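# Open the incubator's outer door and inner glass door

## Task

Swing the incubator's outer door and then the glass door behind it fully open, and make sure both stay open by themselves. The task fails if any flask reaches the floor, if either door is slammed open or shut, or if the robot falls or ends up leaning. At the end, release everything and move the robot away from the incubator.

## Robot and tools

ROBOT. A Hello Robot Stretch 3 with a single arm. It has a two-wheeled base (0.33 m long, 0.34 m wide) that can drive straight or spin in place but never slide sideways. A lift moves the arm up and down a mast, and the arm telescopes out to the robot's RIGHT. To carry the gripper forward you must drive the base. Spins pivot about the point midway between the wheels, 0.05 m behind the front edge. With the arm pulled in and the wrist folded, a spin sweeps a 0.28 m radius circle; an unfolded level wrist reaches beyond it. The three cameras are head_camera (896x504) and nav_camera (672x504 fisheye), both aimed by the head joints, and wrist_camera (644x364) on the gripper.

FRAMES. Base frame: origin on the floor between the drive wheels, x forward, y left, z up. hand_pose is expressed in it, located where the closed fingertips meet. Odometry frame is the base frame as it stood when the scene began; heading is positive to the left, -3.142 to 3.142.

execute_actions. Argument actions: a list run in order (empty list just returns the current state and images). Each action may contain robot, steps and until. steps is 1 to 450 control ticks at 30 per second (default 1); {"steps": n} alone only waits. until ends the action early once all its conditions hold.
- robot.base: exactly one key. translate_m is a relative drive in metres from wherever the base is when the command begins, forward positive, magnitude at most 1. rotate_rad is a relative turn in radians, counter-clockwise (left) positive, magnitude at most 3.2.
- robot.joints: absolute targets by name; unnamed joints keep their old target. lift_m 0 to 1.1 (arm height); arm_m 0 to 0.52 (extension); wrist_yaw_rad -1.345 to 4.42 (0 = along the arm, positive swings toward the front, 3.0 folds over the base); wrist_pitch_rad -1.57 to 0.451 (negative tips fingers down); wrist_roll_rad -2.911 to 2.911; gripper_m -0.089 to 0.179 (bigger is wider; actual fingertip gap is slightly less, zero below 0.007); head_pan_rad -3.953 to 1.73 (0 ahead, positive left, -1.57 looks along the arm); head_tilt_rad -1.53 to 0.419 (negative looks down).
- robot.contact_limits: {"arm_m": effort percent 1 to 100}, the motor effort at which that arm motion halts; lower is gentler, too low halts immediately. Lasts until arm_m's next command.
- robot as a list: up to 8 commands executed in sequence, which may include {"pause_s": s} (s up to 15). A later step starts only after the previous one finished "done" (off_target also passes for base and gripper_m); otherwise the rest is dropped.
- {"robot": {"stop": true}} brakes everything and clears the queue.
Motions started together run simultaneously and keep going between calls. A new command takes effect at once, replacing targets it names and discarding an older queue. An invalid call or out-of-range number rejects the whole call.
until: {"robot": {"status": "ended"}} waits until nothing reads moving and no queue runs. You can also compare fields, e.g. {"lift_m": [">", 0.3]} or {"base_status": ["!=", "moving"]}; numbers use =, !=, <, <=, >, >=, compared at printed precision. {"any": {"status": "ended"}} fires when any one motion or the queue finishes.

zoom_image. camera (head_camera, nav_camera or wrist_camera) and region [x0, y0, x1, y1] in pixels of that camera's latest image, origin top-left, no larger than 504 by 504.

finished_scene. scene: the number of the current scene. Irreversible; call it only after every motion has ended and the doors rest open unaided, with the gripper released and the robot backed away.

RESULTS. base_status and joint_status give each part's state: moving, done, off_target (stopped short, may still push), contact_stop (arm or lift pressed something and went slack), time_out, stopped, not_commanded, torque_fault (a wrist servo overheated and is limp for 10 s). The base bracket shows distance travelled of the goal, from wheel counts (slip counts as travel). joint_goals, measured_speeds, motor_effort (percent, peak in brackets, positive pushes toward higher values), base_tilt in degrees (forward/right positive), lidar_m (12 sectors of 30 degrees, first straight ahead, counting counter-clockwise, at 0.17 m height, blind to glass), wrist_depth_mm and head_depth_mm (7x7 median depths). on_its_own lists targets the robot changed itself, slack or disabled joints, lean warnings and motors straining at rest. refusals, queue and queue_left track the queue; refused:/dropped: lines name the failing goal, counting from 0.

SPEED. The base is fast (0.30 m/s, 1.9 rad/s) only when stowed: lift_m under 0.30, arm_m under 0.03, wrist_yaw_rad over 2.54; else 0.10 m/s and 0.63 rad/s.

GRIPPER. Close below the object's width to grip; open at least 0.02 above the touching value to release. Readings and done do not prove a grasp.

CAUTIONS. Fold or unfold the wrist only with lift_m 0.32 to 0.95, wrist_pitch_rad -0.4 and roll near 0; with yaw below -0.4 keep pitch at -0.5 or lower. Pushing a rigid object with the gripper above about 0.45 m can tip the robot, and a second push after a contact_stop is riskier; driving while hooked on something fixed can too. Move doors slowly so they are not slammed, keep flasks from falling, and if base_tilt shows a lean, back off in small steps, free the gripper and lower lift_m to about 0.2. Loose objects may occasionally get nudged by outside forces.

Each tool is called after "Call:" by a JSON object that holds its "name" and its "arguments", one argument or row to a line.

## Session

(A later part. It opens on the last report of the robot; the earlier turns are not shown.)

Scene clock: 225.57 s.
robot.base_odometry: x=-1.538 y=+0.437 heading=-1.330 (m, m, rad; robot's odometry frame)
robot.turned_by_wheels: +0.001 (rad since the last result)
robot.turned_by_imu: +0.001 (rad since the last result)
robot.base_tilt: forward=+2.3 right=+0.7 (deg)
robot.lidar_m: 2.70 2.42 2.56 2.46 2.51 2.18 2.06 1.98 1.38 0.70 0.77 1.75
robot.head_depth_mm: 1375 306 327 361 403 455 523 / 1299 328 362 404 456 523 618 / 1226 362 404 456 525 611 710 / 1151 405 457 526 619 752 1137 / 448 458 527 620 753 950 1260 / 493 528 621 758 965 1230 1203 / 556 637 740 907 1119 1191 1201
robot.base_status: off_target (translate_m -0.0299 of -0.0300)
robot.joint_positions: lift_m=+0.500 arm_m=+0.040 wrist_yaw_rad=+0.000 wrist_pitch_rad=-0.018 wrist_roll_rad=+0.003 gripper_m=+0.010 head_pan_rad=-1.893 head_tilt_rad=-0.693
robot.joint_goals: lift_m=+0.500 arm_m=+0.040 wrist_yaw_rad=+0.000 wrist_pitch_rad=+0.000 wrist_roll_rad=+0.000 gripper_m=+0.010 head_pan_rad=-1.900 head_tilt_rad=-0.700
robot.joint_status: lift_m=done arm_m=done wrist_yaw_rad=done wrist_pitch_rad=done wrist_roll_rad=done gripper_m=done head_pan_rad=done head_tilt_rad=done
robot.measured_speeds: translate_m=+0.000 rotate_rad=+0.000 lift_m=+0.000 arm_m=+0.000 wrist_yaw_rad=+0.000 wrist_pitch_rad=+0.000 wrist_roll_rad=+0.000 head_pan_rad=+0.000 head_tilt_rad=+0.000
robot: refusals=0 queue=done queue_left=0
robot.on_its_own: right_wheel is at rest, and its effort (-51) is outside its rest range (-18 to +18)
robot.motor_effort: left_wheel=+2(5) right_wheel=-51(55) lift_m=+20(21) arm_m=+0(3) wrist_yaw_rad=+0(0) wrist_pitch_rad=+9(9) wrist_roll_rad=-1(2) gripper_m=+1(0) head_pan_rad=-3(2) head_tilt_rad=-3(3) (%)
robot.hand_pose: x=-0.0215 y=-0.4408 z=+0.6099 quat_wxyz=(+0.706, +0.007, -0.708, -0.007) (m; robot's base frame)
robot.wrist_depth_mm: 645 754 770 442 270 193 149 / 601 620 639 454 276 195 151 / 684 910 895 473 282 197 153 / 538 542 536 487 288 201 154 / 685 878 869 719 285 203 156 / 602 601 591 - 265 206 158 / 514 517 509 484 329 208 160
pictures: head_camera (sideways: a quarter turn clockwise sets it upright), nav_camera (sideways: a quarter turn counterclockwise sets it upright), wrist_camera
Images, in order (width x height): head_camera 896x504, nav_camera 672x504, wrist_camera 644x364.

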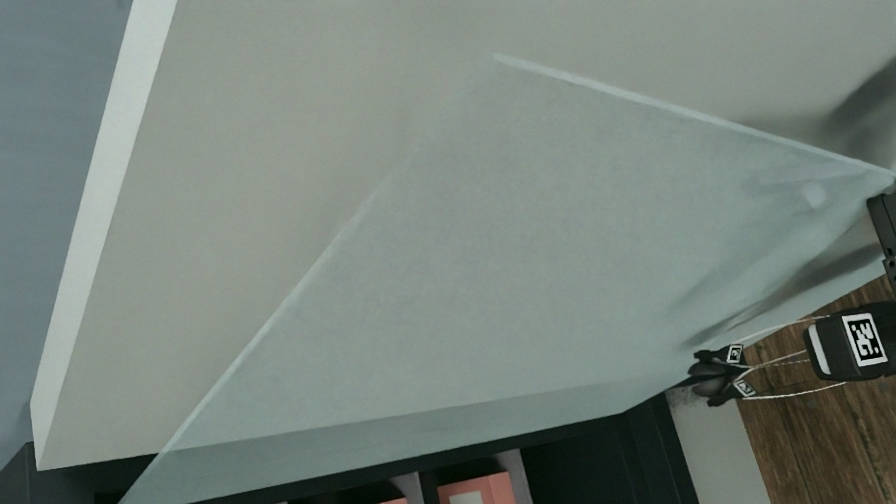

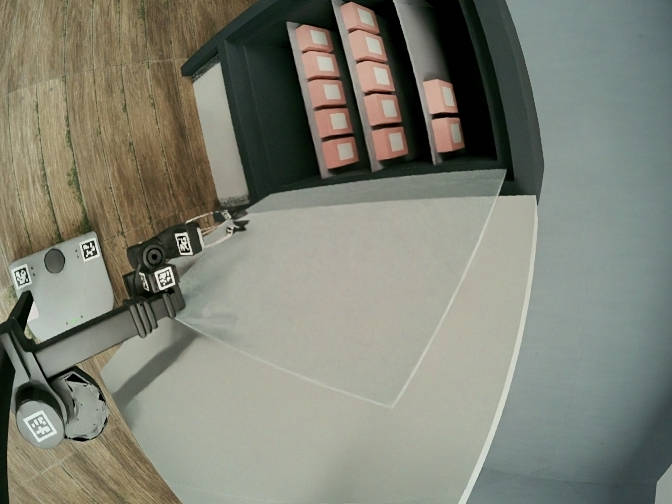

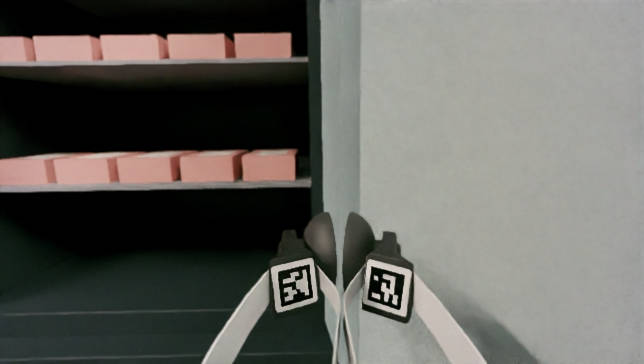

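At the stop. Move clear.

Call:
{"name": "execute_actions", "arguments": {
  "actions": [
    {"robot":[{"base":{"translate_m":0.3}},{"joints":{"arm_m":0.0},"base":{"rotate_rad":0.5}},{"base":{"translate_m":0.3}}],"steps":450,"until":{"robot":{"status":"ended"}}},
    {"robot":{"joints":{"head_pan_rad":-2.0,"head_tilt_rad":-0.5}},"steps":45}
  ]
}}

Scene clock: 237.23 s.
robot.base_odometry: x=-1.265 y=-0.076 heading=-0.831 (m, m, rad; robot's odometry frame)
robot.turned_by_wheels: +0.499 (rad since the last result)
robot.turned_by_imu: +0.492 (rad since the last result)
robot.base_tilt: forward=+2.1 right=+0.7 (deg)
robot.lidar_m: 1.85 2.48 2.34 2.38 2.81 2.63 2.21 0.92 0.81 1.44 1.86 2.13
robot.head_depth_mm: 1195 780 1117 1086 1187 1179 1315 / 1198 790 1110 1106 1183 1175 1307 / 1205 794 1029 1074 1200 1181 1306 / 1203 755 819 922 1033 1167 1297 / 1203 1316 1442 1600 1807 1609 1332 / 1216 1318 1452 1606 1803 1603 1337 / 1213 1319 1443 1596 1800 1598 1328
robot.base_status: done (translate_m +0.3000 of +0.3000)
robot.joint_positions: lift_m=+0.500 arm_m=+0.002 wrist_yaw_rad=+0.000 wrist_pitch_rad=-0.018 wrist_roll_rad=+0.003 gripper_m=+0.010 head_pan_rad=-1.993 head_tilt_rad=-0.508
robot.joint_goals: lift_m=+0.500 arm_m=+0.000 wrist_yaw_rad=+0.000 wrist_pitch_rad=+0.000 wrist_roll_rad=+0.000 gripper_m=+0.010 head_pan_rad=-2.000 head_tilt_rad=-0.500
robot.joint_status: lift_m=done arm_m=done wrist_yaw_rad=done wrist_pitch_rad=done wrist_roll_rad=done gripper_m=done head_pan_rad=done head_tilt_rad=done
robot.measured_speeds: translate_m=+0.000 rotate_rad=+0.000 lift_m=+0.000 arm_m=+0.000 wrist_yaw_rad=+0.000 wrist_pitch_rad=+0.000 wrist_roll_rad=+0.000 head_pan_rad=+0.000 head_tilt_rad=+0.000
robot: refusals=0 queue=done queue_left=0
robot.motor_effort: left_wheel=-2(5) right_wheel=+3(52) lift_m=+20(21) arm_m=-2(1) wrist_yaw_rad=+0(0) wrist_pitch_rad=+9(9) wrist_roll_rad=-2(2) gripper_m=+0(1) head_pan_rad=-2(15) head_tilt_rad=+2(14) (%)
robot.hand_pose: x=-0.0215 y=-0.4026 z=+0.6099 quat_wxyz=(+0.706, +0.007, -0.708, -0.007) (m; robot's base frame)
robot.wrist_depth_mm: - - - - - 987 463 / - - - - - - 476 / - - - - - - 503 / - - - - - - 513 / - - - - - - 693 / - - - - - - 542 / - - - - - 791 501
pictures: head_camera (sideways: a quarter turn clockwise sets it upright), nav_camera (sideways: a quarter turn counterclockwise sets it upright), wrist_camera
Images, in order (width x height): head_camera 896x504, nav_camera 672x504, wrist_camera 644x364.

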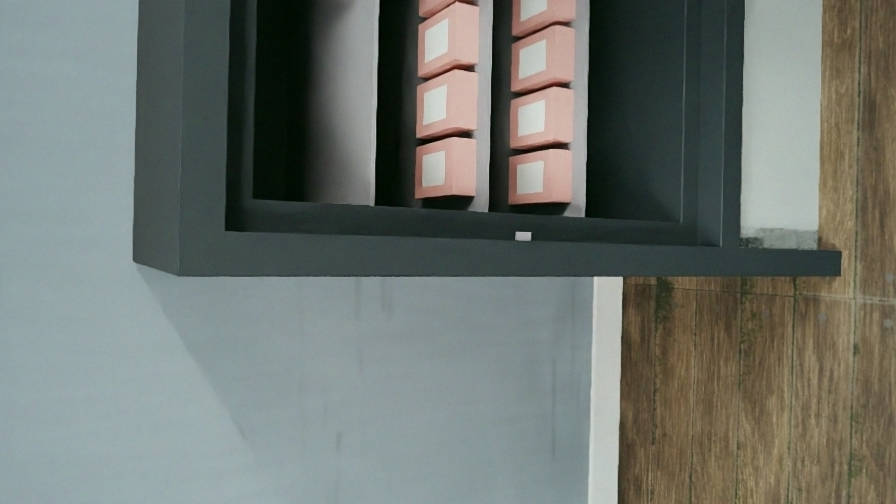

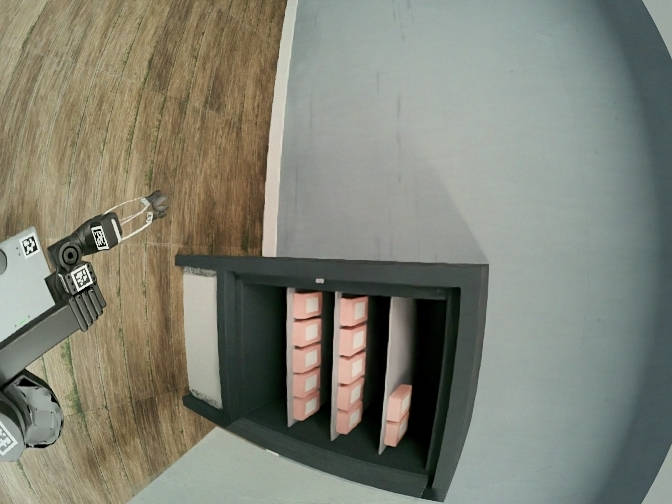

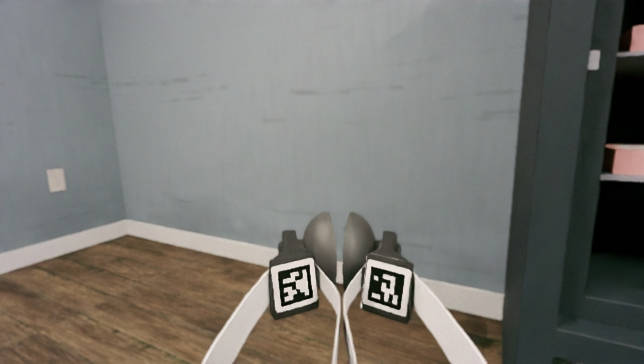

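Call:
{"name": "finished_scene", "arguments": {
  "scene": 2
}}

The scene is finished: the task was done.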